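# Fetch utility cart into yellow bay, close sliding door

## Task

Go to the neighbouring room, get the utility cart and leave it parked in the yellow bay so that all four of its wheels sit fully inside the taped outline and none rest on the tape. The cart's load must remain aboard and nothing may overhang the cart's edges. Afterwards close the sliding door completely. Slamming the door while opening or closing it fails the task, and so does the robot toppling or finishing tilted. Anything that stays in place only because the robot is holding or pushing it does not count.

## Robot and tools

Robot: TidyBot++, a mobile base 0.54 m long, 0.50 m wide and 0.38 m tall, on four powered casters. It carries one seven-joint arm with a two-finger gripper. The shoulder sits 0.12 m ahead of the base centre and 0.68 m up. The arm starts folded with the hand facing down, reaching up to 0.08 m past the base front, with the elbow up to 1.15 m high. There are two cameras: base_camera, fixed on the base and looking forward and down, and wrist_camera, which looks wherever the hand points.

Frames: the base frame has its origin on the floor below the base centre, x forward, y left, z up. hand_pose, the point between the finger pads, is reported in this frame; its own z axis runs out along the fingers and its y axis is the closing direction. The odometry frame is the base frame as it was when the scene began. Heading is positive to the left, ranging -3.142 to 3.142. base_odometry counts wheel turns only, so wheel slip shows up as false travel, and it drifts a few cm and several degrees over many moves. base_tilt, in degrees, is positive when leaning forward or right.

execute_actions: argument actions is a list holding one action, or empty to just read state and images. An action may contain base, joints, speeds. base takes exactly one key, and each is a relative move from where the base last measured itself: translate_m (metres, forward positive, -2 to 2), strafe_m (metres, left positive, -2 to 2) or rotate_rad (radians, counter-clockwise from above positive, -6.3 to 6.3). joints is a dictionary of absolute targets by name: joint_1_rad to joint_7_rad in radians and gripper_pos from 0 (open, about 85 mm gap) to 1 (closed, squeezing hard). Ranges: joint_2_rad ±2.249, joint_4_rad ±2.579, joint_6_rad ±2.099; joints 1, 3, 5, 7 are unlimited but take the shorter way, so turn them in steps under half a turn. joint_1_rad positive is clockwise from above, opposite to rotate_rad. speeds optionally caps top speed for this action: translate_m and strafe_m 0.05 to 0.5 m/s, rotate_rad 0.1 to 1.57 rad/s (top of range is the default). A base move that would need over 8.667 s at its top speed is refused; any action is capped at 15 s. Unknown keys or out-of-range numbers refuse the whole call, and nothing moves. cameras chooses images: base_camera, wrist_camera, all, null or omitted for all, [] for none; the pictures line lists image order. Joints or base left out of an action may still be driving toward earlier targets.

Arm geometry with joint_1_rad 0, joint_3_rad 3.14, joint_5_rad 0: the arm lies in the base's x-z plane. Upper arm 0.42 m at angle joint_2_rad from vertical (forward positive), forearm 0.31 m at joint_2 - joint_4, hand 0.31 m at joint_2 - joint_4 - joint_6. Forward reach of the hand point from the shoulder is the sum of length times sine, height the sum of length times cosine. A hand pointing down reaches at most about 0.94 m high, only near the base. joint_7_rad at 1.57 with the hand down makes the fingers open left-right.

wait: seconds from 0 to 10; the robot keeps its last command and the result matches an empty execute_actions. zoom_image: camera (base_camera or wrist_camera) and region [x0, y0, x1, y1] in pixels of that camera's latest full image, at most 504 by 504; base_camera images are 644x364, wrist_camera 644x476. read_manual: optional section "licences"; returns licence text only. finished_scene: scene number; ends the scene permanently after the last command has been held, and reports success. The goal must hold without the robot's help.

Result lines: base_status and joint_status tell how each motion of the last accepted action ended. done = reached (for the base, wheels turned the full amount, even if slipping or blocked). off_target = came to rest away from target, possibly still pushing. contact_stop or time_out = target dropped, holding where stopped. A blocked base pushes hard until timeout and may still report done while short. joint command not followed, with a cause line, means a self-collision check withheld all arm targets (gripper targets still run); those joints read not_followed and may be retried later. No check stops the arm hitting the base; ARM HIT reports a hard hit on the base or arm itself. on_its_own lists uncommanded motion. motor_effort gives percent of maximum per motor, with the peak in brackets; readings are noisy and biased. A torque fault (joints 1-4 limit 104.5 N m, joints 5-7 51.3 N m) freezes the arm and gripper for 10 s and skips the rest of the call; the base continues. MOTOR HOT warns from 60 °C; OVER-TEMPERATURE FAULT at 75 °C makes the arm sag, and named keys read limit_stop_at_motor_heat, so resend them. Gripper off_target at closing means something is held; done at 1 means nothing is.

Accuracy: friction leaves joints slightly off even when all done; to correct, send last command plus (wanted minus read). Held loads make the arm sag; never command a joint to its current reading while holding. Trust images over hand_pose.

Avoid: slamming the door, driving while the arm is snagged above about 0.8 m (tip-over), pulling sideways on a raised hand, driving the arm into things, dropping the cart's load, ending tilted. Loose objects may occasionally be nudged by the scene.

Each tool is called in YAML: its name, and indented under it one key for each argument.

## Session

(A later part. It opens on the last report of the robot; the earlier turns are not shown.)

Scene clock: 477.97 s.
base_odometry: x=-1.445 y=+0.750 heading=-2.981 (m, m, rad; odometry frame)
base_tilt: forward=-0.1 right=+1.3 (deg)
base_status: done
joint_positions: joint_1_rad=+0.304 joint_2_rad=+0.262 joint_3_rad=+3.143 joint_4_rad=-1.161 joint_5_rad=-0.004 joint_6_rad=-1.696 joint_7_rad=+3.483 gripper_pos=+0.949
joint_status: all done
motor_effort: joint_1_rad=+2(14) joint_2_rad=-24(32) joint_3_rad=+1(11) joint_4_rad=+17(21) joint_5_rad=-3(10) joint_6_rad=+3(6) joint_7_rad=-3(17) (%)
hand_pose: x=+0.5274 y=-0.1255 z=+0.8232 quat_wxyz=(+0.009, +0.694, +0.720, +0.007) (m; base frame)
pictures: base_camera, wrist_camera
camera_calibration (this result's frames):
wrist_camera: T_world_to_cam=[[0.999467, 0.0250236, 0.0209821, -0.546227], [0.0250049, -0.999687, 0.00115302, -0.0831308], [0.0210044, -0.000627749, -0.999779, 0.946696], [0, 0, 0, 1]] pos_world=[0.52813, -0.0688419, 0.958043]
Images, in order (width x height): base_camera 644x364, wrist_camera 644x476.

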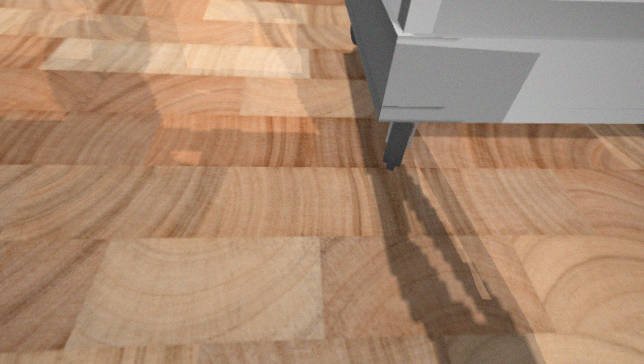

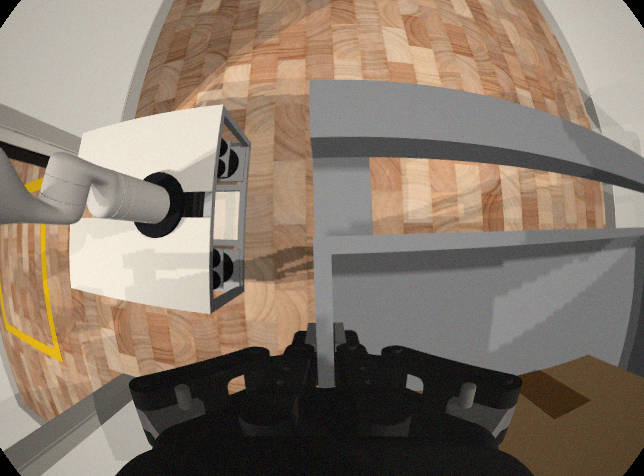

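execute_actions:
  actions:
    - {"base": {"strafe_m": -0.34}, "joints": {"joint_7_rad": 3.51}, "speeds": {"strafe_m": 0.3}}

Scene clock: 483.23 s.
base_odometry: x=-1.499 y=+1.086 heading=-2.981 (m, m, rad; odometry frame)
base_tilt: forward=-0.2 right=+1.3 (deg)
base_status: done
joint_positions: joint_1_rad=+0.259 joint_2_rad=+0.254 joint_3_rad=+3.108 joint_4_rad=-1.173 joint_5_rad=-0.045 joint_6_rad=-1.720 joint_7_rad=+3.555 gripper_pos=+0.949
joint_status: all done
motor_effort: joint_1_rad=+5(12) joint_2_rad=-27(27) joint_3_rad=+3(9) joint_4_rad=+18(22) joint_5_rad=-2(6) joint_6_rad=-1(8) joint_7_rad=-5(10) (%)
hand_pose: x=+0.5263 y=-0.0794 z=+0.8234 quat_wxyz=(-0.014, +0.635, +0.772, +0.022) (m; base frame)
pictures: base_camera, wrist_camera
camera_calibration (this result's frames):
wrist_camera: T_world_to_cam=[[0.983506, 0.180311, 0.0142709, -0.520029], [0.18082, -0.982093, -0.0528988, -0.0731137], [0.00447705, 0.0546068, -0.998498, 0.959025], [0, 0, 0, 1]] pos_world=[0.520378, -0.0304067, 0.961138]
Images, in order (width x height): base_camera 644x364, wrist_camera 644x476.

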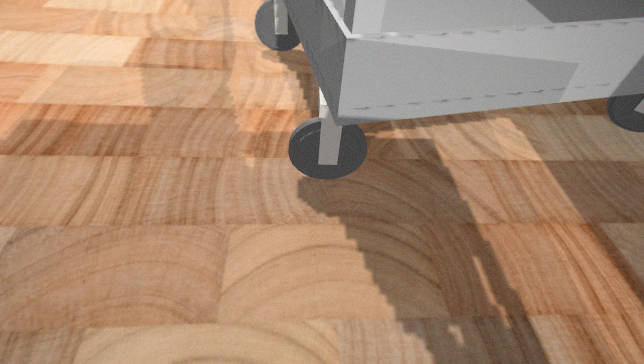

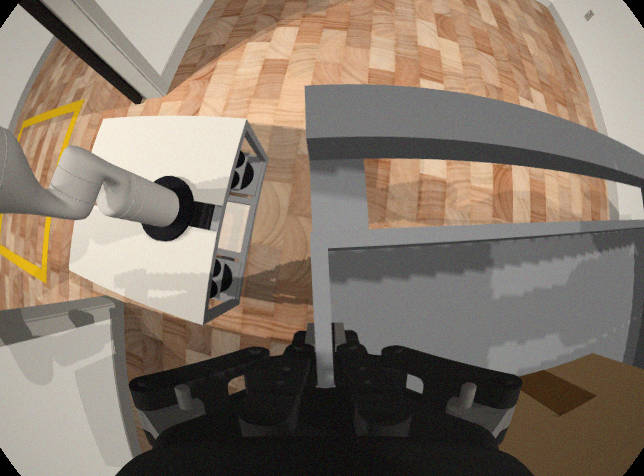

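execute_actions:
  actions:
    - {"base": {"translate_m": -0.45}, "joints": {"joint_7_rad": 4.32}, "speeds": {"translate_m": 0.3}}

Scene clock: 494.70 s.
base_odometry: x=-1.055 y=+1.158 heading=-2.981 (m, m, rad; odometry frame)
base_tilt: forward=-0.2 right=+1.3 (deg)
base_status: done
joint_positions: joint_1_rad=+0.286 joint_2_rad=+0.256 joint_3_rad=+3.130 joint_4_rad=-1.170 joint_5_rad=-0.011 joint_6_rad=-1.697 joint_7_rad=+4.316 gripper_pos=+0.949
joint_status: all done
motor_effort: joint_1_rad=+6(15) joint_2_rad=-24(31) joint_3_rad=+4(11) joint_4_rad=+20(22) joint_5_rad=+0(8) joint_6_rad=+3(7) joint_7_rad=-3(10) (%)
hand_pose: x=+0.5275 y=-0.1110 z=+0.8231 quat_wxyz=(+0.009, +0.329, +0.944, +0.007) (m; base frame)
pictures: base_camera, wrist_camera
camera_calibration (this result's frames):
wrist_camera: T_world_to_cam=[[0.630896, 0.775655, 0.0181903, -0.266724], [0.775636, -0.631107, 0.00963642, -0.430648], [0.0189546, 0.00802952, -0.999788, 0.94866], [0, 0, 0, 1]] pos_world=[0.48432, -0.0725169, 0.957461]
Images, in order (width x height): base_camera 644x364, wrist_camera 644x476.

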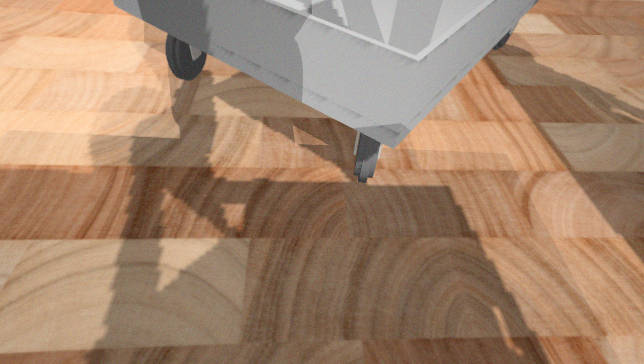

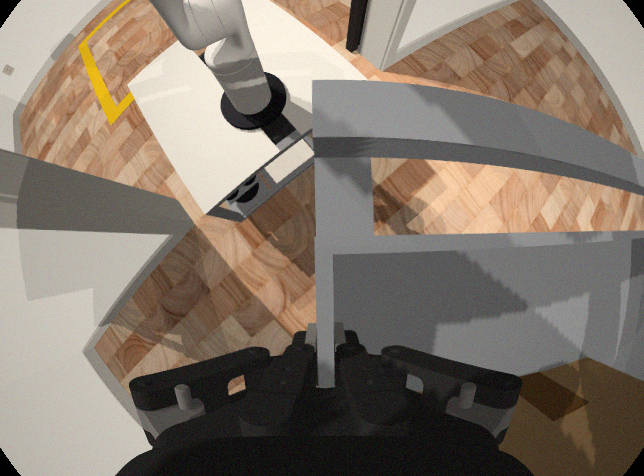

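execute_actions:
  actions:
    - {"base": {"translate_m": -0.6}, "joints": {"joint_7_rad": 4.79}, "speeds": {"translate_m": 0.35}}

Scene clock: 507.57 s.
base_odometry: x=-0.462 y=+1.254 heading=-2.981 (m, m, rad; odometry frame)
base_tilt: forward=-0.1 right=+1.3 (deg)
base_status: done
joint_positions: joint_1_rad=+0.276 joint_2_rad=+0.257 joint_3_rad=+3.124 joint_4_rad=-1.169 joint_5_rad=-0.021 joint_6_rad=-1.679 joint_7_rad=+4.795 gripper_pos=+0.949
joint_status: all done
motor_effort: joint_1_rad=+6(11) joint_2_rad=-24(33) joint_3_rad=+4(9) joint_4_rad=+18(22) joint_5_rad=+0(6) joint_6_rad=-1(9) joint_7_rad=-5(15) (%)
hand_pose: x=+0.5357 y=-0.1029 z=+0.8231 quat_wxyz=(+0.020, +0.087, +0.996, +0.009) (m; base frame)
pictures: base_camera, wrist_camera
camera_calibration (this result's frames):
wrist_camera: T_world_to_cam=[[0.18432, 0.982656, 0.0203361, -0.0194084], [0.982105, -0.184952, 0.0355287, -0.517855], [0.0386737, 0.0134236, -0.999162, 0.937946], [0, 0, 0, 1]] pos_world=[0.475891, -0.089297, 0.955953]
Images, in order (width x height): base_camera 644x364, wrist_camera 644x476.

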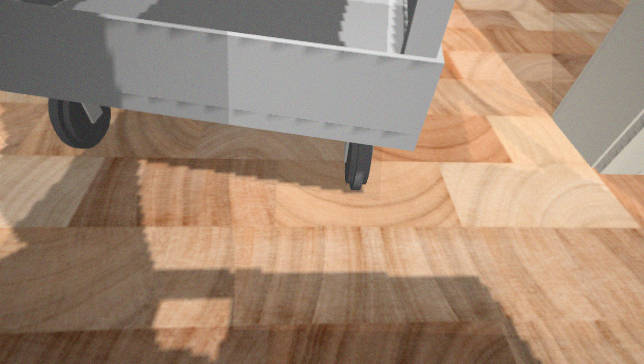

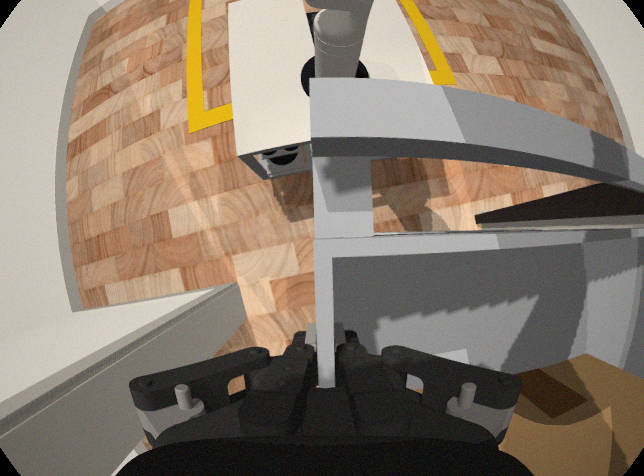

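execute_actions:
  actions:
    - {"base": {"translate_m": -1.0}, "joints": {"joint_7_rad": 4.96, "joint_2_rad": -0.02, "joint_4_rad": -1.48, "joint_6_rad": -1.68}, "speeds": {"translate_m": 0.4}}

Scene clock: 542.47 s.
base_odometry: x=+0.525 y=+1.414 heading=-2.981 (m, m, rad; odometry frame)
base_tilt: forward=-0.2 right=+1.2 (deg)
base_status: done
joint_positions: joint_1_rad=+0.316 joint_2_rad=-0.017 joint_3_rad=+3.153 joint_4_rad=-1.489 joint_5_rad=-0.006 joint_6_rad=-1.652 joint_7_rad=+4.944 gripper_pos=+0.949
joint_status: all done
motor_effort: joint_1_rad=+0(10) joint_2_rad=-16(35) joint_3_rad=-1(8) joint_4_rad=+20(22) joint_5_rad=-2(9) joint_6_rad=-1(15) joint_7_rad=-1(12) (%)
hand_pose: x=+0.4149 y=-0.0972 z=+0.8224 quat_wxyz=(+0.010, +0.048, +0.999, +0.000) (m; base frame)
pictures: base_camera, wrist_camera
camera_calibration (this result's frames):
wrist_camera: T_world_to_cam=[[0.107031, 0.994256, -0.0000035281, 0.047256], [0.994114, -0.107016, 0.016885, -0.38028], [0.0167877, -0.00181073, -0.999857, 0.950021], [0, 0, 0, 1]] pos_world=[0.357035, -0.0859603, 0.956306]
Images, in order (width x height): base_camera 644x364, wrist_camera 644x476.

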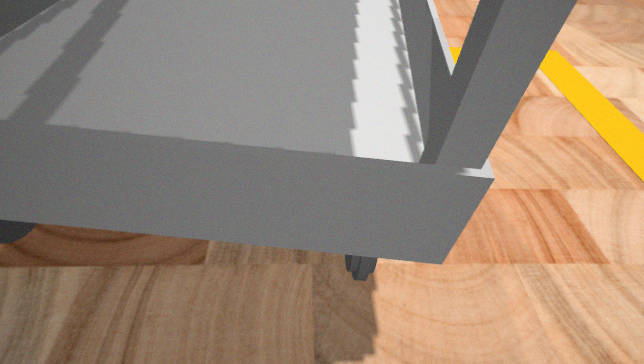

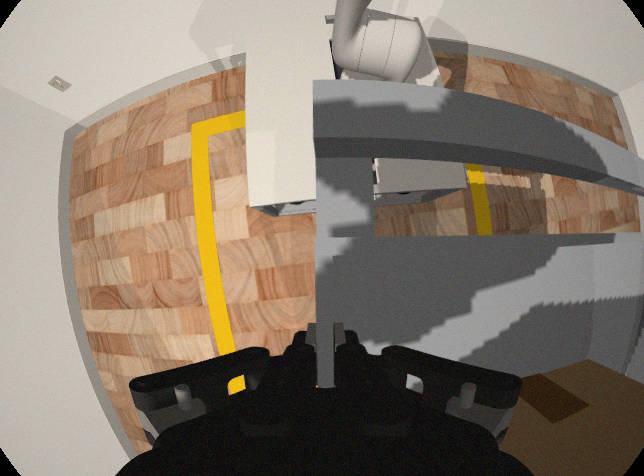

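execute_actions:
  actions:
    - {"base": {"translate_m": -0.07}, "joints": {"joint_7_rad": 4.99, "joint_2_rad": -0.115, "joint_4_rad": -1.565, "joint_6_rad": -1.69}, "speeds": {"translate_m": 0.15}}

Scene clock: 560.50 s.
base_odometry: x=+0.594 y=+1.425 heading=-2.981 (m, m, rad; odometry frame)
base_tilt: forward=-0.2 right=+1.3 (deg)
base_status: done
joint_positions: joint_1_rad=+0.322 joint_2_rad=-0.116 joint_3_rad=+3.158 joint_4_rad=-1.580 joint_5_rad=-0.009 joint_6_rad=-1.670 joint_7_rad=+4.944 gripper_pos=+0.949
joint_status: all done
motor_effort: joint_1_rad=-4(6) joint_2_rad=-13(26) joint_3_rad=-4(5) joint_4_rad=+19(23) joint_5_rad=-6(9) joint_6_rad=-5(15) joint_7_rad=+3(6) (%)
hand_pose: x=+0.3717 y=-0.0849 z=+0.8222 quat_wxyz=(+0.006, +0.053, +0.999, +0.004) (m; base frame)
pictures: base_camera, wrist_camera
camera_calibration (this result's frames):
wrist_camera: T_world_to_cam=[[0.117442, 0.993056, 0.00693012, 0.0298827], [0.993036, -0.117499, 0.00852225, -0.329614], [0.00927734, 0.00588099, -0.99994, 0.954093], [0, 0, 0, 1]] pos_world=[0.314958, -0.0740155, 0.956637]
Images, in order (width x height): base_camera 644x364, wrist_camera 644x476.

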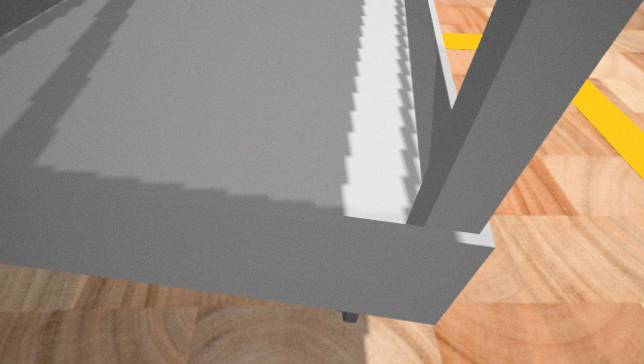

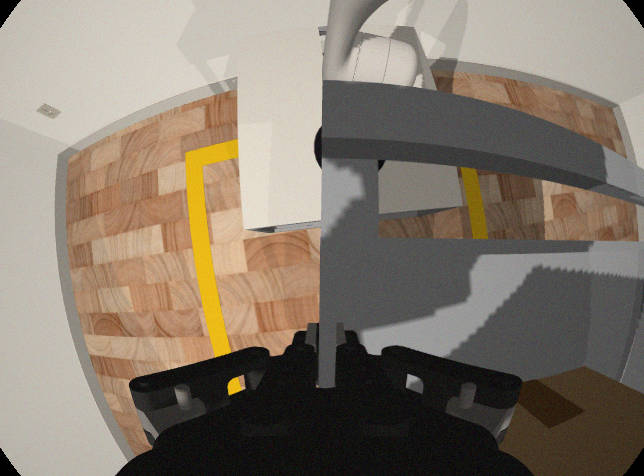

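execute_actions:
  actions:
    - {"joints": {"gripper_pos": 0.3, "joint_2_rad": -0.15, "joint_4_rad": -1.23, "joint_6_rad": -2.07}}
  cameras: ["wrist_camera"]

Scene clock: 604.17 s.
base_odometry: x=+0.594 y=+1.425 heading=-2.981 (m, m, rad; odometry frame)
base_tilt: forward=-0.2 right=+1.3 (deg)
base_status: not commanded
joint_positions: joint_1_rad=+0.308 joint_2_rad=-0.142 joint_3_rad=+3.145 joint_4_rad=-1.242 joint_5_rad=-0.009 joint_6_rad=-2.042 joint_7_rad=+4.964 gripper_pos=+0.300
joint_status: all done
motor_effort: joint_1_rad=+0(4) joint_2_rad=-9(16) joint_3_rad=+0(3) joint_4_rad=+16(23) joint_5_rad=+0(6) joint_6_rad=+0(4) joint_7_rad=+0(3) (%)
hand_pose: x=+0.3299 y=-0.0640 z=+0.9297 quat_wxyz=(+0.001, +0.028, +1.000, +0.004) (m; base frame)
pictures: wrist_camera
camera_calibration (this result's frames):
wrist_camera: T_world_to_cam=[[0.06856, 0.997625, 0.00655198, 0.030149], [0.997647, -0.0685572, -0.000653536, -0.276443], [-0.000202798, 0.00658137, -0.999978, 1.065], [0, 0, 0, 1]] pos_world=[0.273942, -0.0560387, 1.0646]
Images, in order (width x height): wrist_camera 644x476.

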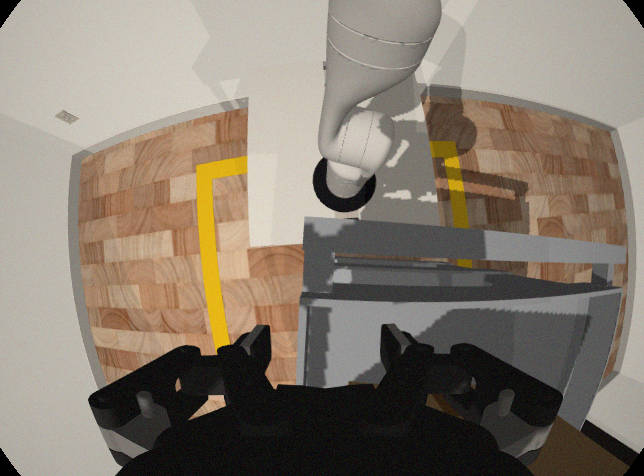

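execute_actions:
  actions:
    - {"base": {"strafe_m": 1.8}, "joints": {"gripper_pos": 1.0, "joint_2_rad": -0.33, "joint_7_rad": 3.12, "joint_1_rad": 0.41}}

Scene clock: 613.60 s.
base_odometry: x=+0.882 y=-0.352 heading=-2.981 (m, m, rad; odometry frame)
base_tilt: forward=-0.2 right=+1.3 (deg)
base_status: done
joint_positions: joint_1_rad=+0.394 joint_2_rad=-0.323 joint_3_rad=+3.145 joint_4_rad=-1.242 joint_5_rad=-0.009 joint_6_rad=-2.042 joint_7_rad=+3.125 gripper_pos=+0.999
joint_status: all done
motor_effort: joint_1_rad=+1(1) joint_2_rad=-1(11) joint_3_rad=+1(1) joint_4_rad=+15(16) joint_5_rad=-1(1) joint_6_rad=+3(2) joint_7_rad=+0(0) (%)
hand_pose: x=+0.2793 y=-0.0634 z=+0.9652 quat_wxyz=(+0.072, +0.833, +0.546, +0.054) (m; base frame)
pictures: base_camera, wrist_camera
camera_calibration (this result's frames):
wrist_camera: T_world_to_cam=[[0.897651, -0.403604, 0.176994, -0.452162], [-0.407444, -0.913094, -0.0157419, 0.12761], [0.167966, -0.0579846, -0.984086, 1.03412], [0, 0, 0, 1]] pos_world=[0.28418, -0.00601099, 1.09971]
Images, in order (width x height): base_camera 644x364, wrist_camera 644x476.

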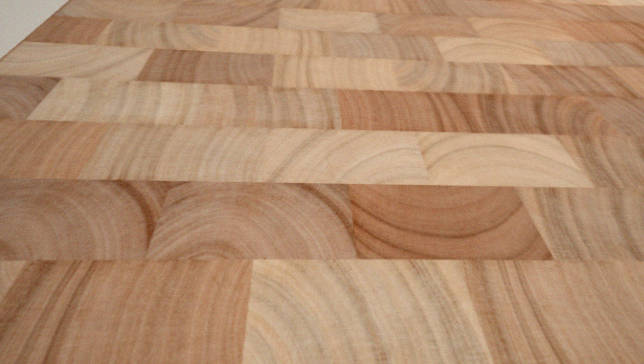

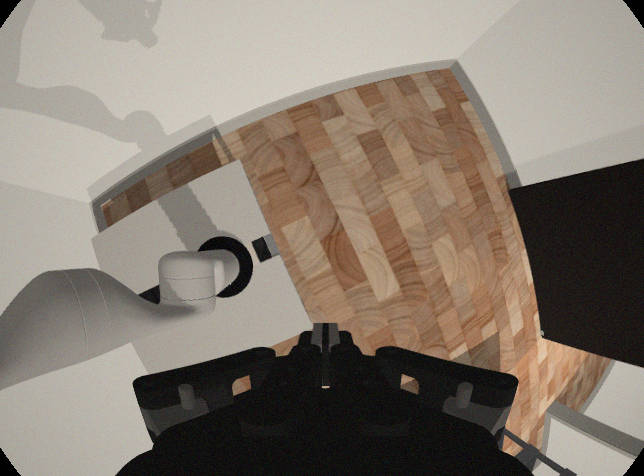

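execute_actions:
  actions:
    - {"base": {"translate_m": 0.98}, "joints": {"joint_2_rad": -0.19, "joint_4_rad": -2.46, "joint_6_rad": 0.71}}

Scene clock: 622.17 s.
base_odometry: x=-0.085 y=-0.510 heading=-2.981 (m, m, rad; odometry frame)
base_tilt: forward=-0.1 right=+1.3 (deg)
base_status: done
joint_positions: joint_1_rad=+0.395 joint_2_rad=-0.199 joint_3_rad=+3.145 joint_4_rad=-2.444 joint_5_rad=-0.009 joint_6_rad=+0.683 joint_7_rad=+3.125 gripper_pos=+0.999
joint_status: all done
motor_effort: joint_1_rad=+0(0) joint_2_rad=-11(14) joint_3_rad=+0(1) joint_4_rad=+19(22) joint_5_rad=-1(1) joint_6_rad=+9(9) joint_7_rad=+0(0) (%)
hand_pose: x=+0.5554 y=-0.1842 z=+0.9004 quat_wxyz=(+0.588, +0.592, +0.381, +0.398) (m; base frame)
pictures: base_camera, wrist_camera
camera_calibration (this result's frames):
wrist_camera: T_world_to_cam=[[-0.0202306, -0.0309566, 0.999316, -0.899322], [-0.39024, -0.919993, -0.0363995, 0.136602], [0.920491, -0.39071, 0.00653155, -0.454241], [0, 0, 0, 1]] pos_world=[0.453238, -0.0796437, 0.906646]
Images, in order (width x height): base_camera 644x364, wrist_camera 644x476.

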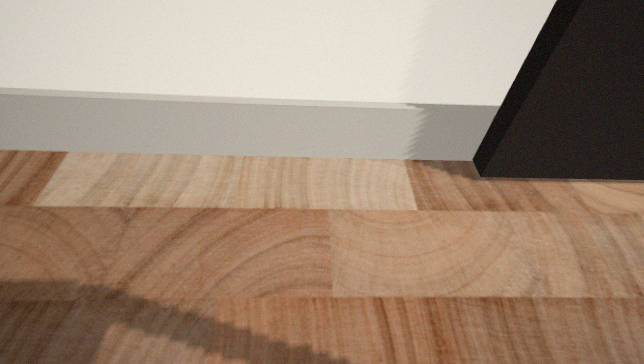

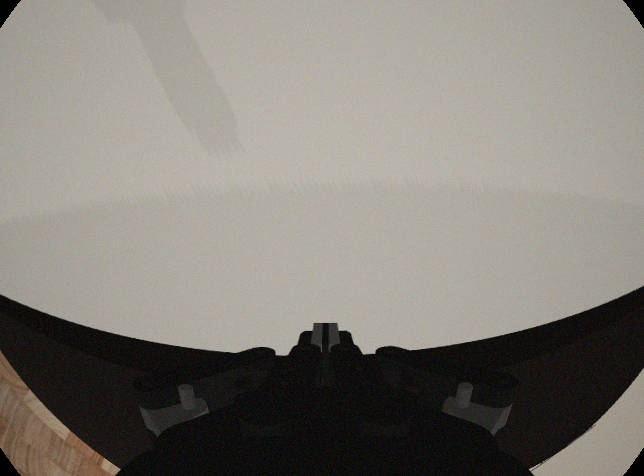

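execute_actions:
  actions:
    - {"base": {"rotate_rad": 0.028}, "joints": {"joint_2_rad": -0.14, "joint_4_rad": -2.40}}

Scene clock: 645.97 s.
base_odometry: x=-0.085 y=-0.510 heading=-2.953 (m, m, rad; odometry frame)
base_tilt: forward=-0.1 right=+1.2 (deg)
base_status: done
joint_positions: joint_1_rad=+0.398 joint_2_rad=-0.149 joint_3_rad=+3.143 joint_4_rad=-2.408 joint_5_rad=-0.009 joint_6_rad=+0.683 joint_7_rad=+3.125 gripper_pos=+0.999
joint_status: all done
motor_effort: joint_1_rad=+0(2) joint_2_rad=-12(13) joint_3_rad=+0(2) joint_4_rad=+19(20) joint_5_rad=-1(1) joint_6_rad=+9(9) joint_7_rad=+0(0) (%)
hand_pose: x=+0.5718 y=-0.1917 z=+0.8968 quat_wxyz=(+0.584, +0.596, +0.383, +0.395) (m; base frame)
pictures: base_camera, wrist_camera
camera_calibration (this result's frames):
wrist_camera: T_world_to_cam=[[-0.00801518, -0.0356666, 0.999332, -0.903443], [-0.391935, -0.91929, -0.0359534, 0.136644], [0.919958, -0.391961, -0.00661072, -0.460376], [0, 0, 0, 1]] pos_world=[0.469841, -0.0870565, 0.904709]
Images, in order (width x height): base_camera 644x364, wrist_camera 644x476.

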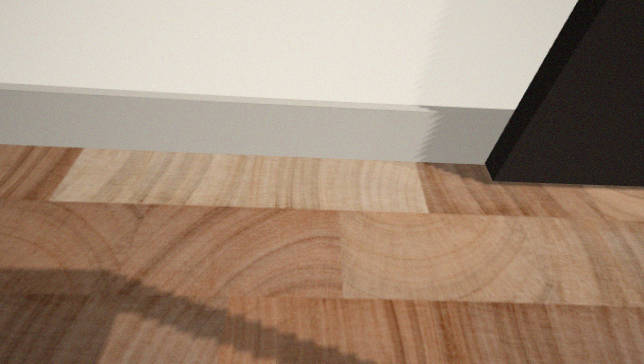

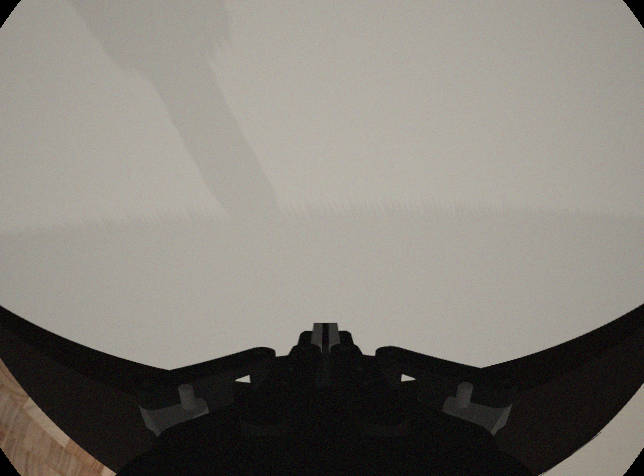

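execute_actions:
  actions:
    - {"base": {"strafe_m": -0.92}, "speeds": {"strafe_m": 0.3}}

Scene clock: 660.27 s.
base_odometry: x=-0.258 y=+0.394 heading=-2.953 (m, m, rad; odometry frame)
base_tilt: forward=-0.2 right=+1.3 (deg)
base_status: done
joint_positions: joint_1_rad=+0.402 joint_2_rad=-0.145 joint_3_rad=+3.136 joint_4_rad=-2.408 joint_5_rad=-0.001 joint_6_rad=+0.689 joint_7_rad=+3.125 gripper_pos=+0.999
joint_status: not commanded
motor_effort: joint_1_rad=+0(28) joint_2_rad=-12(14) joint_3_rad=+0(27) joint_4_rad=+19(37) joint_5_rad=-1(17) joint_6_rad=+10(11) joint_7_rad=+0(2) (%)
hand_pose: x=+0.5736 y=-0.1892 z=+0.8968 quat_wxyz=(+0.585, +0.593, +0.387, +0.396) (m; base frame)
pictures: base_camera, wrist_camera
camera_calibration (this result's frames):
wrist_camera: T_world_to_cam=[[-0.00691746, -0.0279664, 0.999585, -0.902757], [-0.384934, -0.922505, -0.0284737, 0.128314], [0.922918, -0.384971, -0.00438383, -0.463392], [0, 0, 0, 1]] pos_world=[0.470821, -0.0852687, 0.904005]
Images, in order (width x height): base_camera 644x364, wrist_camera 644x476.

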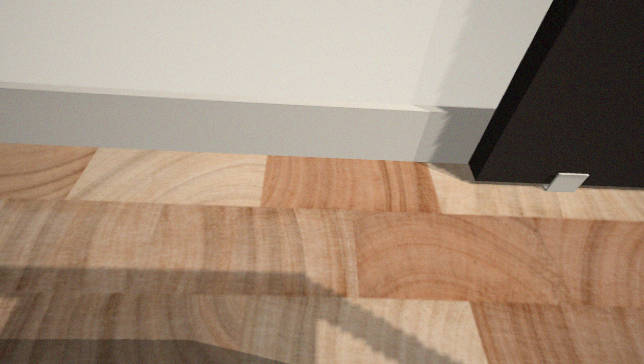

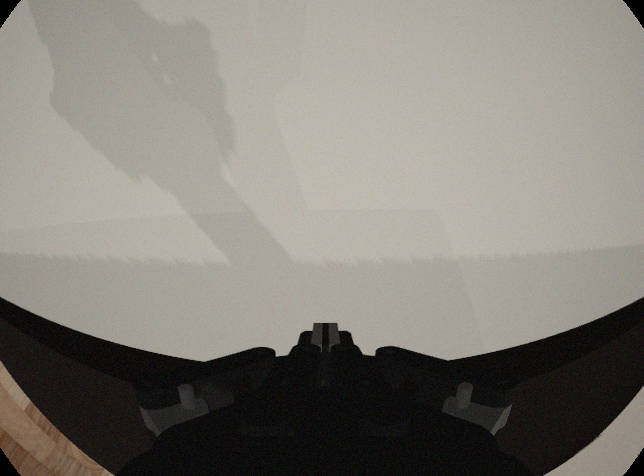

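execute_actions:
  actions:
    - {"base": {"strafe_m": -0.17}, "speeds": {"strafe_m": 0.07}}

Scene clock: 669.30 s.
base_odometry: x=-0.290 y=+0.561 heading=-2.953 (m, m, rad; odometry frame)
base_tilt: forward=-0.2 right=+1.3 (deg)
base_status: done
joint_positions: joint_1_rad=+0.340 joint_2_rad=-0.151 joint_3_rad=+3.072 joint_4_rad=-2.413 joint_5_rad=+0.002 joint_6_rad=+0.689 joint_7_rad=+3.125 gripper_pos=+0.999
joint_status: not commanded
motor_effort: joint_1_rad=+13(15) joint_2_rad=-9(13) joint_3_rad=+13(14) joint_4_rad=+22(25) joint_5_rad=-9(10) joint_6_rad=+9(10) joint_7_rad=+0(0) (%)
hand_pose: x=+0.5916 y=-0.1270 z=+0.8964 quat_wxyz=(+0.561, +0.564, +0.427, +0.429) (m; base frame)
pictures: base_camera, wrist_camera
camera_calibration (this result's frames):
wrist_camera: T_world_to_cam=[[-0.000463916, -0.0174307, 0.999848, -0.903275], [-0.26412, -0.964341, -0.0169343, 0.105444], [0.96449, -0.264088, -0.00415643, -0.465584], [0, 0, 0, 1]] pos_world=[0.476482, -0.037016, 0.902988]
Images, in order (width x height): base_camera 644x364, wrist_camera 644x476.

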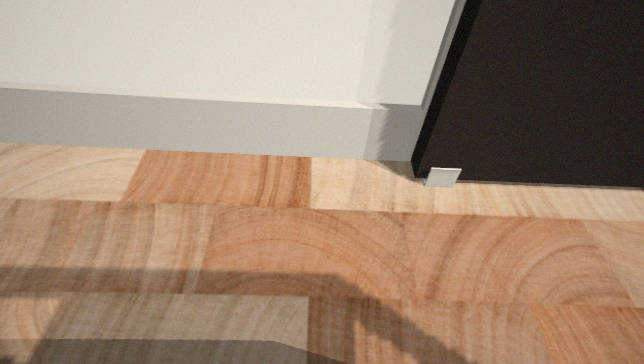

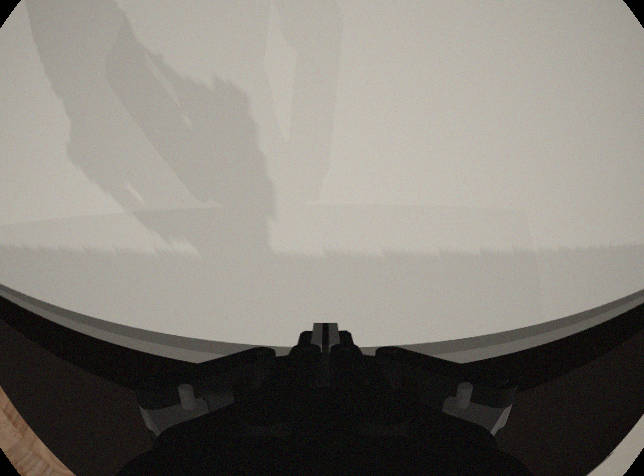

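execute_actions:
  actions:
    - {"base": {"translate_m": -0.025}, "speeds": {"translate_m": 0.1}}
  cameras: ["base_camera"]

execute_actions:
  actions:
    - {"base": {"strafe_m": -0.04}, "speeds": {"strafe_m": 0.05}}

Scene clock: 675.90 s.
base_odometry: x=-0.265 y=+0.566 heading=-2.953 (m, m, rad; odometry frame)
base_tilt: forward=-0.3 right=+1.2 (deg)
base_status: done
joint_positions: joint_1_rad=+0.347 joint_2_rad=-0.142 joint_3_rad=+3.083 joint_4_rad=-2.405 joint_5_rad=+0.005 joint_6_rad=+0.689 joint_7_rad=+3.125 gripper_pos=+0.999
joint_status: not commanded
motor_effort: joint_1_rad=+8(17) joint_2_rad=-12(14) joint_3_rad=+8(16) joint_4_rad=+21(21) joint_5_rad=-6(11) joint_6_rad=+10(10) joint_7_rad=+0(1) (%)
hand_pose: x=+0.5930 y=-0.1363 z=+0.8969 quat_wxyz=(+0.564, +0.568, +0.423, +0.425) (m; base frame)
pictures: base_camera
Images, in order (width x height): base_camera 644x364.

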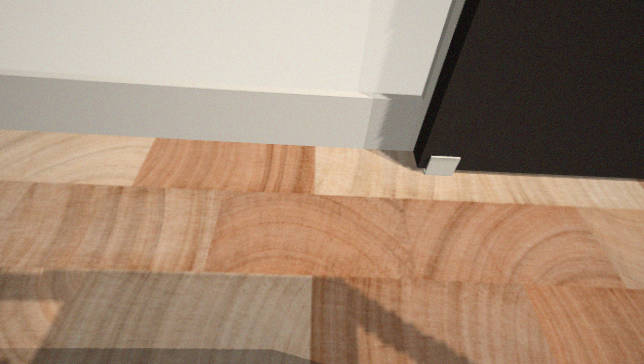

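Scene clock: 677.13 s.
base_odometry: x=-0.272 y=+0.605 heading=-2.953 (m, m, rad; odometry frame)
base_tilt: forward=-0.1 right=+1.2 (deg)
base_status: done
joint_positions: joint_1_rad=+0.322 joint_2_rad=-0.148 joint_3_rad=+3.055 joint_4_rad=-2.408 joint_5_rad=+0.017 joint_6_rad=+0.689 joint_7_rad=+3.125 gripper_pos=+0.999
joint_status: not commanded
motor_effort: joint_1_rad=+16(20) joint_2_rad=-9(13) joint_3_rad=+14(18) joint_4_rad=+22(24) joint_5_rad=-10(12) joint_6_rad=+9(10) joint_7_rad=+0(0) (%)
hand_pose: x=+0.5981 y=-0.1077 z=+0.8972 quat_wxyz=(+0.555, +0.551, +0.443, +0.438) (m; base frame)
pictures: base_camera, wrist_camera
camera_calibration (this result's frames):
wrist_camera: T_world_to_cam=[[0.00246021, -0.00348622, 0.999991, -0.904095], [-0.221363, -0.975187, -0.00285514, 0.0864376], [0.975188, -0.221354, -0.00317088, -0.469348], [0, 0, 0, 1]] pos_world=[0.479061, -0.022751, 0.902845]
Images, in order (width x height): base_camera 644x364, wrist_camera 644x476.

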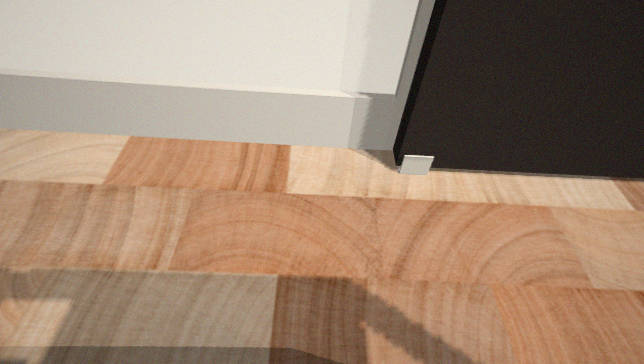

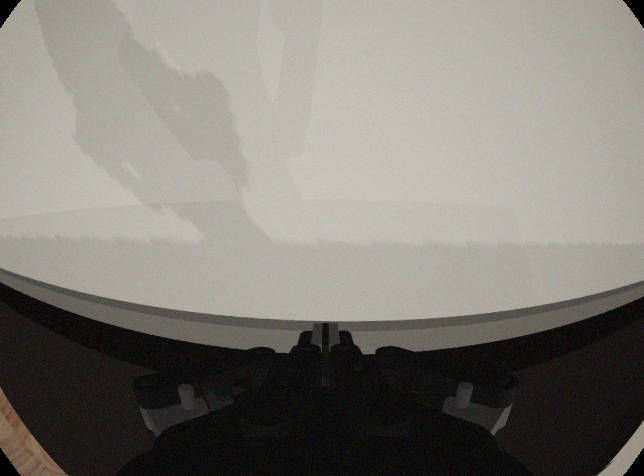

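execute_actions:
  actions:
    - {"base": {"strafe_m": -0.035}, "speeds": {"strafe_m": 0.05}}
  cameras: ["base_camera"]

Scene clock: 680.73 s.
base_odometry: x=-0.279 y=+0.639 heading=-2.952 (m, m, rad; odometry frame)
base_tilt: forward=-0.2 right=+1.3 (deg)
base_status: done
joint_positions: joint_1_rad=+0.293 joint_2_rad=-0.149 joint_3_rad=+3.028 joint_4_rad=-2.410 joint_5_rad=+0.039 joint_6_rad=+0.689 joint_7_rad=+3.125 gripper_pos=+0.999
joint_status: not commanded
motor_effort: joint_1_rad=+21(25) joint_2_rad=-8(11) joint_3_rad=+20(23) joint_4_rad=+22(24) joint_5_rad=-13(16) joint_6_rad=+9(10) joint_7_rad=+1(0) (%)
hand_pose: x=+0.6033 y=-0.0756 z=+0.8969 quat_wxyz=(+0.544, +0.531, +0.468, +0.451) (m; base frame)
pictures: base_camera
Images, in order (width x height): base_camera 644x364.

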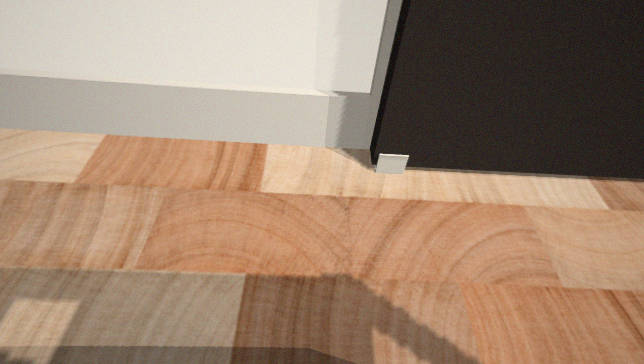

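execute_actions:
  actions:
    - {"base": {"strafe_m": 0.3}}
  cameras: ["base_camera"]

execute_actions:
  actions:
    - {"joints": {"joint_1_rad": 1.6, "joint_2_rad": -0.35, "joint_4_rad": -2.5, "joint_6_rad": 0.1, "joint_7_rad": 1.57}}
  cameras: ["wrist_camera"]

Scene clock: 706.43 s.
base_odometry: x=-0.222 y=+0.345 heading=-2.952 (m, m, rad; odometry frame)
base_tilt: forward=-0.1 right=+1.4 (deg)
base_status: done
joint_positions: joint_1_rad=+0.409 joint_2_rad=-0.144 joint_3_rad=+3.139 joint_4_rad=-2.406 joint_5_rad=-0.004 joint_6_rad=+0.690 joint_7_rad=+3.125 gripper_pos=+0.999
joint_status: not commanded
motor_effort: joint_1_rad=+1(21) joint_2_rad=-12(14) joint_3_rad=+0(20) joint_4_rad=+19(22) joint_5_rad=+0(14) joint_6_rad=+10(10) joint_7_rad=+0(0) (%)
hand_pose: x=+0.5722 y=-0.1944 z=+0.8973 quat_wxyz=(+0.587, +0.595, +0.383, +0.393) (m; base frame)
pictures: base_camera
Images, in order (width x height): base_camera 644x364.

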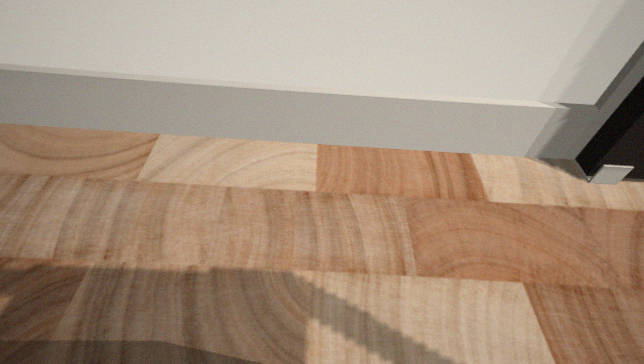

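Scene clock: 708.93 s.
base_odometry: x=-0.222 y=+0.345 heading=-2.952 (m, m, rad; odometry frame)
base_tilt: forward=-0.1 right=+1.3 (deg)
base_status: not commanded
joint_positions: joint_1_rad=+1.586 joint_2_rad=-0.336 joint_3_rad=+3.139 joint_4_rad=-2.483 joint_5_rad=-0.004 joint_6_rad=+0.130 joint_7_rad=+1.595 gripper_pos=+0.999
joint_status: all done
motor_effort: joint_1_rad=+0(1) joint_2_rad=-6(13) joint_3_rad=+0(1) joint_4_rad=+20(20) joint_5_rad=-1(0) joint_6_rad=+9(10) joint_7_rad=+0(0) (%)
hand_pose: x=+0.1148 y=-0.4056 z=+0.7733 quat_wxyz=(+0.384, +0.600, -0.596, +0.370) (m; base frame)
pictures: wrist_camera
camera_calibration (this result's frames):
wrist_camera: T_world_to_cam=[[-0.999934, 0.00866756, 0.00749885, 0.107473], [-0.00304939, 0.429501, -0.903061, 0.929396], [-0.0110481, -0.903025, -0.429447, 0.101962], [0, 0, 0, 1]] pos_world=[0.111427, -0.308035, 0.882283]
Images, in order (width x height): wrist_camera 644x476.

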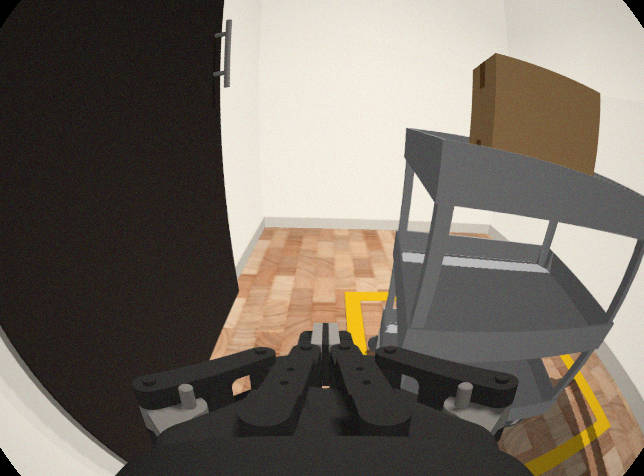

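zoom_image:
  camera: "wrist_camera"
  region: [330, 270, 450, 390]

Region (330, 270, 450, 390) of wrist_camera's 644x476 image, scaled by 4.200.

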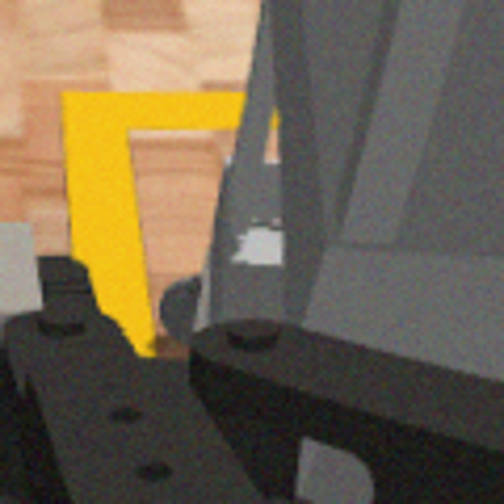

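execute_actions:
  actions:
    - {"joints": {"joint_1_rad": 1.71, "joint_2_rad": 0.53, "joint_4_rad": -1.88, "joint_6_rad": 0.86}}
  cameras: ["wrist_camera"]

Scene clock: 752.07 s.
base_odometry: x=-0.222 y=+0.345 heading=-2.952 (m, m, rad; odometry frame)
base_tilt: forward=-0.2 right=+1.4 (deg)
base_status: not commanded
joint_positions: joint_1_rad=+1.694 joint_2_rad=+0.526 joint_3_rad=+3.139 joint_4_rad=-1.896 joint_5_rad=-0.004 joint_6_rad=+0.829 joint_7_rad=+1.595 gripper_pos=+0.999
joint_status: all done
motor_effort: joint_1_rad=+0(0) joint_2_rad=-34(35) joint_3_rad=-1(0) joint_4_rad=+17(20) joint_5_rad=-1(1) joint_6_rad=+9(11) joint_7_rad=+0(0) (%)
hand_pose: x=+0.0310 y=-0.7243 z=+0.8025 quat_wxyz=(+0.529, +0.479, -0.531, +0.457) (m; base frame)
pictures: wrist_camera
camera_calibration (this result's frames):
wrist_camera: T_world_to_cam=[[-0.992518, 0.121808, 0.00835927, 0.10723], [-0.0059037, 0.0205063, -0.999772, 0.873849], [-0.121952, -0.992342, -0.0196338, -0.564348], [0, 0, 0, 1]] pos_world=[0.0427634, -0.591007, 0.861673]
Images, in order (width x height): wrist_camera 644x476.

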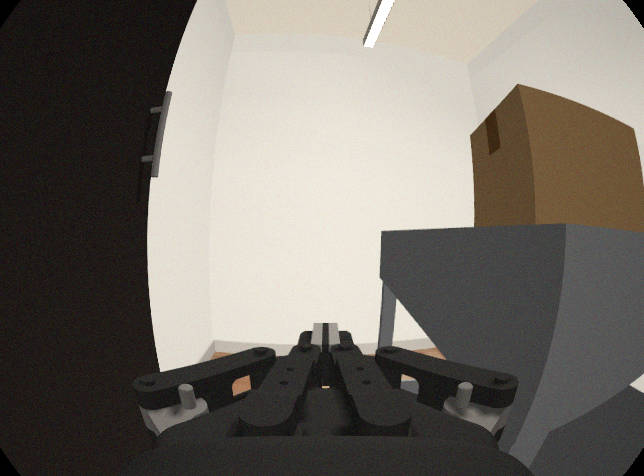

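execute_actions:
  actions:
    - {"base": {"translate_m": -0.24}, "speeds": {"translate_m": 0.13}}
  cameras: ["wrist_camera"]

Scene clock: 759.10 s.
base_odometry: x=+0.014 y=+0.390 heading=-2.952 (m, m, rad; odometry frame)
base_tilt: forward=-0.2 right=+1.3 (deg)
base_status: done
joint_positions: joint_1_rad=+1.693 joint_2_rad=+0.526 joint_3_rad=+3.127 joint_4_rad=-1.896 joint_5_rad=-0.004 joint_6_rad=+0.829 joint_7_rad=+1.595 gripper_pos=+0.999
joint_status: not commanded
motor_effort: joint_1_rad=+1(12) joint_2_rad=-34(34) joint_3_rad=+1(8) joint_4_rad=+18(18) joint_5_rad=-1(5) joint_6_rad=+9(9) joint_7_rad=+1(0) (%)
hand_pose: x=+0.0390 y=-0.7252 z=+0.8028 quat_wxyz=(+0.525, +0.480, -0.529, +0.463) (m; base frame)
pictures: wrist_camera
camera_calibration (this result's frames):
wrist_camera: T_world_to_cam=[[-0.993969, 0.109648, 0.00188326, 0.111774], [0.00021349, 0.0191076, -0.999817, 0.873034], [-0.109664, -0.993787, -0.0190158, -0.566229], [0, 0, 0, 1]] pos_world=[0.0488179, -0.591648, 0.861897]
Images, in order (width x height): wrist_camera 644x476.

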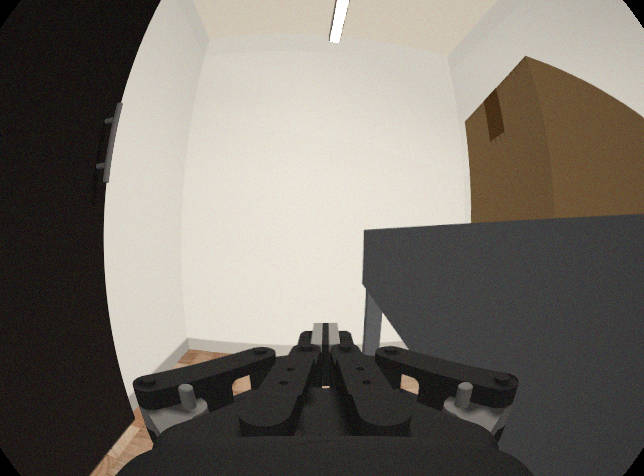

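execute_actions:
  actions:
    - {"joints": {"joint_1_rad": 1.35, "joint_2_rad": 0.3, "joint_4_rad": -1.2, "joint_6_rad": -1.55, "joint_7_rad": 0.2}}
  cameras: ["wrist_camera"]

Scene clock: 771.87 s.
base_odometry: x=+0.014 y=+0.390 heading=-2.952 (m, m, rad; odometry frame)
base_tilt: forward=-0.1 right=+1.4 (deg)
base_status: not commanded
joint_positions: joint_1_rad=+1.361 joint_2_rad=+0.302 joint_3_rad=+3.132 joint_4_rad=-1.213 joint_5_rad=-0.004 joint_6_rad=-1.532 joint_7_rad=+0.223 gripper_pos=+0.999
joint_status: all done
motor_effort: joint_1_rad=+0(1) joint_2_rad=-27(35) joint_3_rad=+0(1) joint_4_rad=+18(20) joint_5_rad=-1(1) joint_6_rad=+1(10) joint_7_rad=+0(0) (%)
hand_pose: x=+0.2229 y=-0.4567 z=+0.7911 quat_wxyz=(-0.003, +0.219, -0.975, +0.047) (m; base frame)
pictures: wrist_camera
camera_calibration (this result's frames):
wrist_camera: T_world_to_cam=[[-0.41493, 0.904807, -0.0956994, 0.576374], [0.909491, 0.415431, -0.0155781, 0.0558362], [0.0256613, -0.0935016, -0.995288, 0.873785], [0, 0, 0, 1]] pos_world=[0.16595, -0.463003, 0.925697]
Images, in order (width x height): wrist_camera 644x476.

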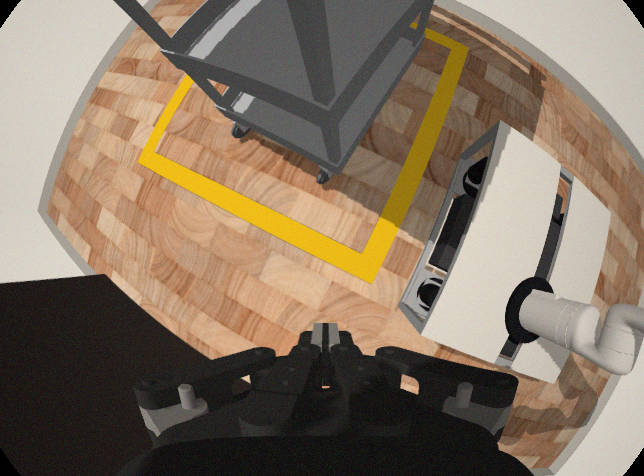

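execute_actions:
  actions: []

Scene clock: 793.80 s.
base_odometry: x=+0.014 y=+0.390 heading=-2.952 (m, m, rad; odometry frame)
base_tilt: forward=-0.2 right=+1.2 (deg)
base_status: not commanded
joint_positions: joint_1_rad=+1.361 joint_2_rad=+0.302 joint_3_rad=+3.132 joint_4_rad=-1.213 joint_5_rad=-0.004 joint_6_rad=-1.532 joint_7_rad=+0.223 gripper_pos=+0.999
joint_status: all done
motor_effort: joint_1_rad=+0(1) joint_2_rad=-27(35) joint_3_rad=-1(1) joint_4_rad=+18(20) joint_5_rad=+0(1) joint_6_rad=+1(10) joint_7_rad=+1(0) (%)
hand_pose: x=+0.2229 y=-0.4567 z=+0.7911 quat_wxyz=(-0.003, +0.219, -0.975, +0.047) (m; base frame)
pictures: base_camera, wrist_camera
camera_calibration (this result's frames):
wrist_camera: T_world_to_cam=[[-0.41493, 0.904806, -0.0956993, 0.576374], [0.909491, 0.415431, -0.0155782, 0.0558364], [0.0256611, -0.0935016, -0.995288, 0.873785], [0, 0, 0, 1]] pos_world=[0.16595, -0.463003, 0.925697]
Images, in order (width x height): base_camera 644x364, wrist_camera 644x476.

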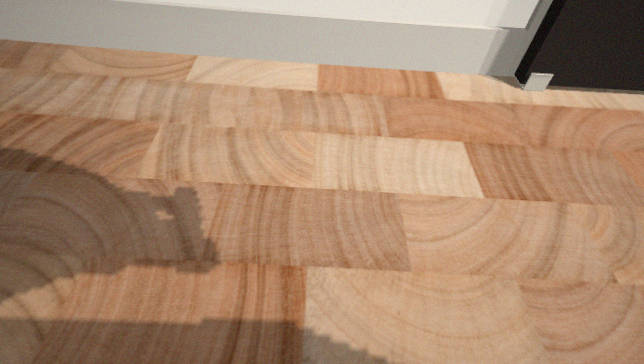

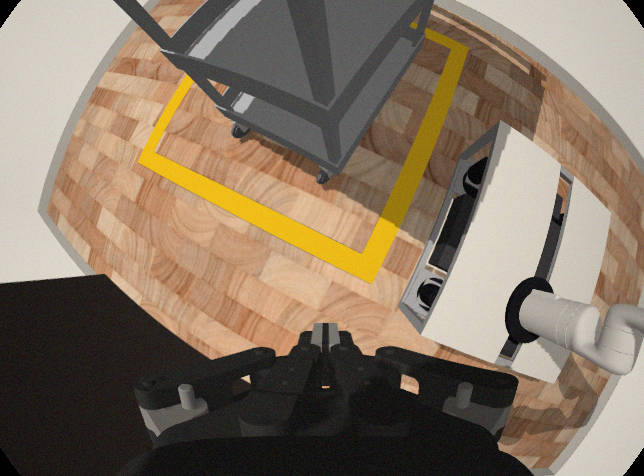

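finished_scene:
  scene: 1

The scene is finished: the task was done.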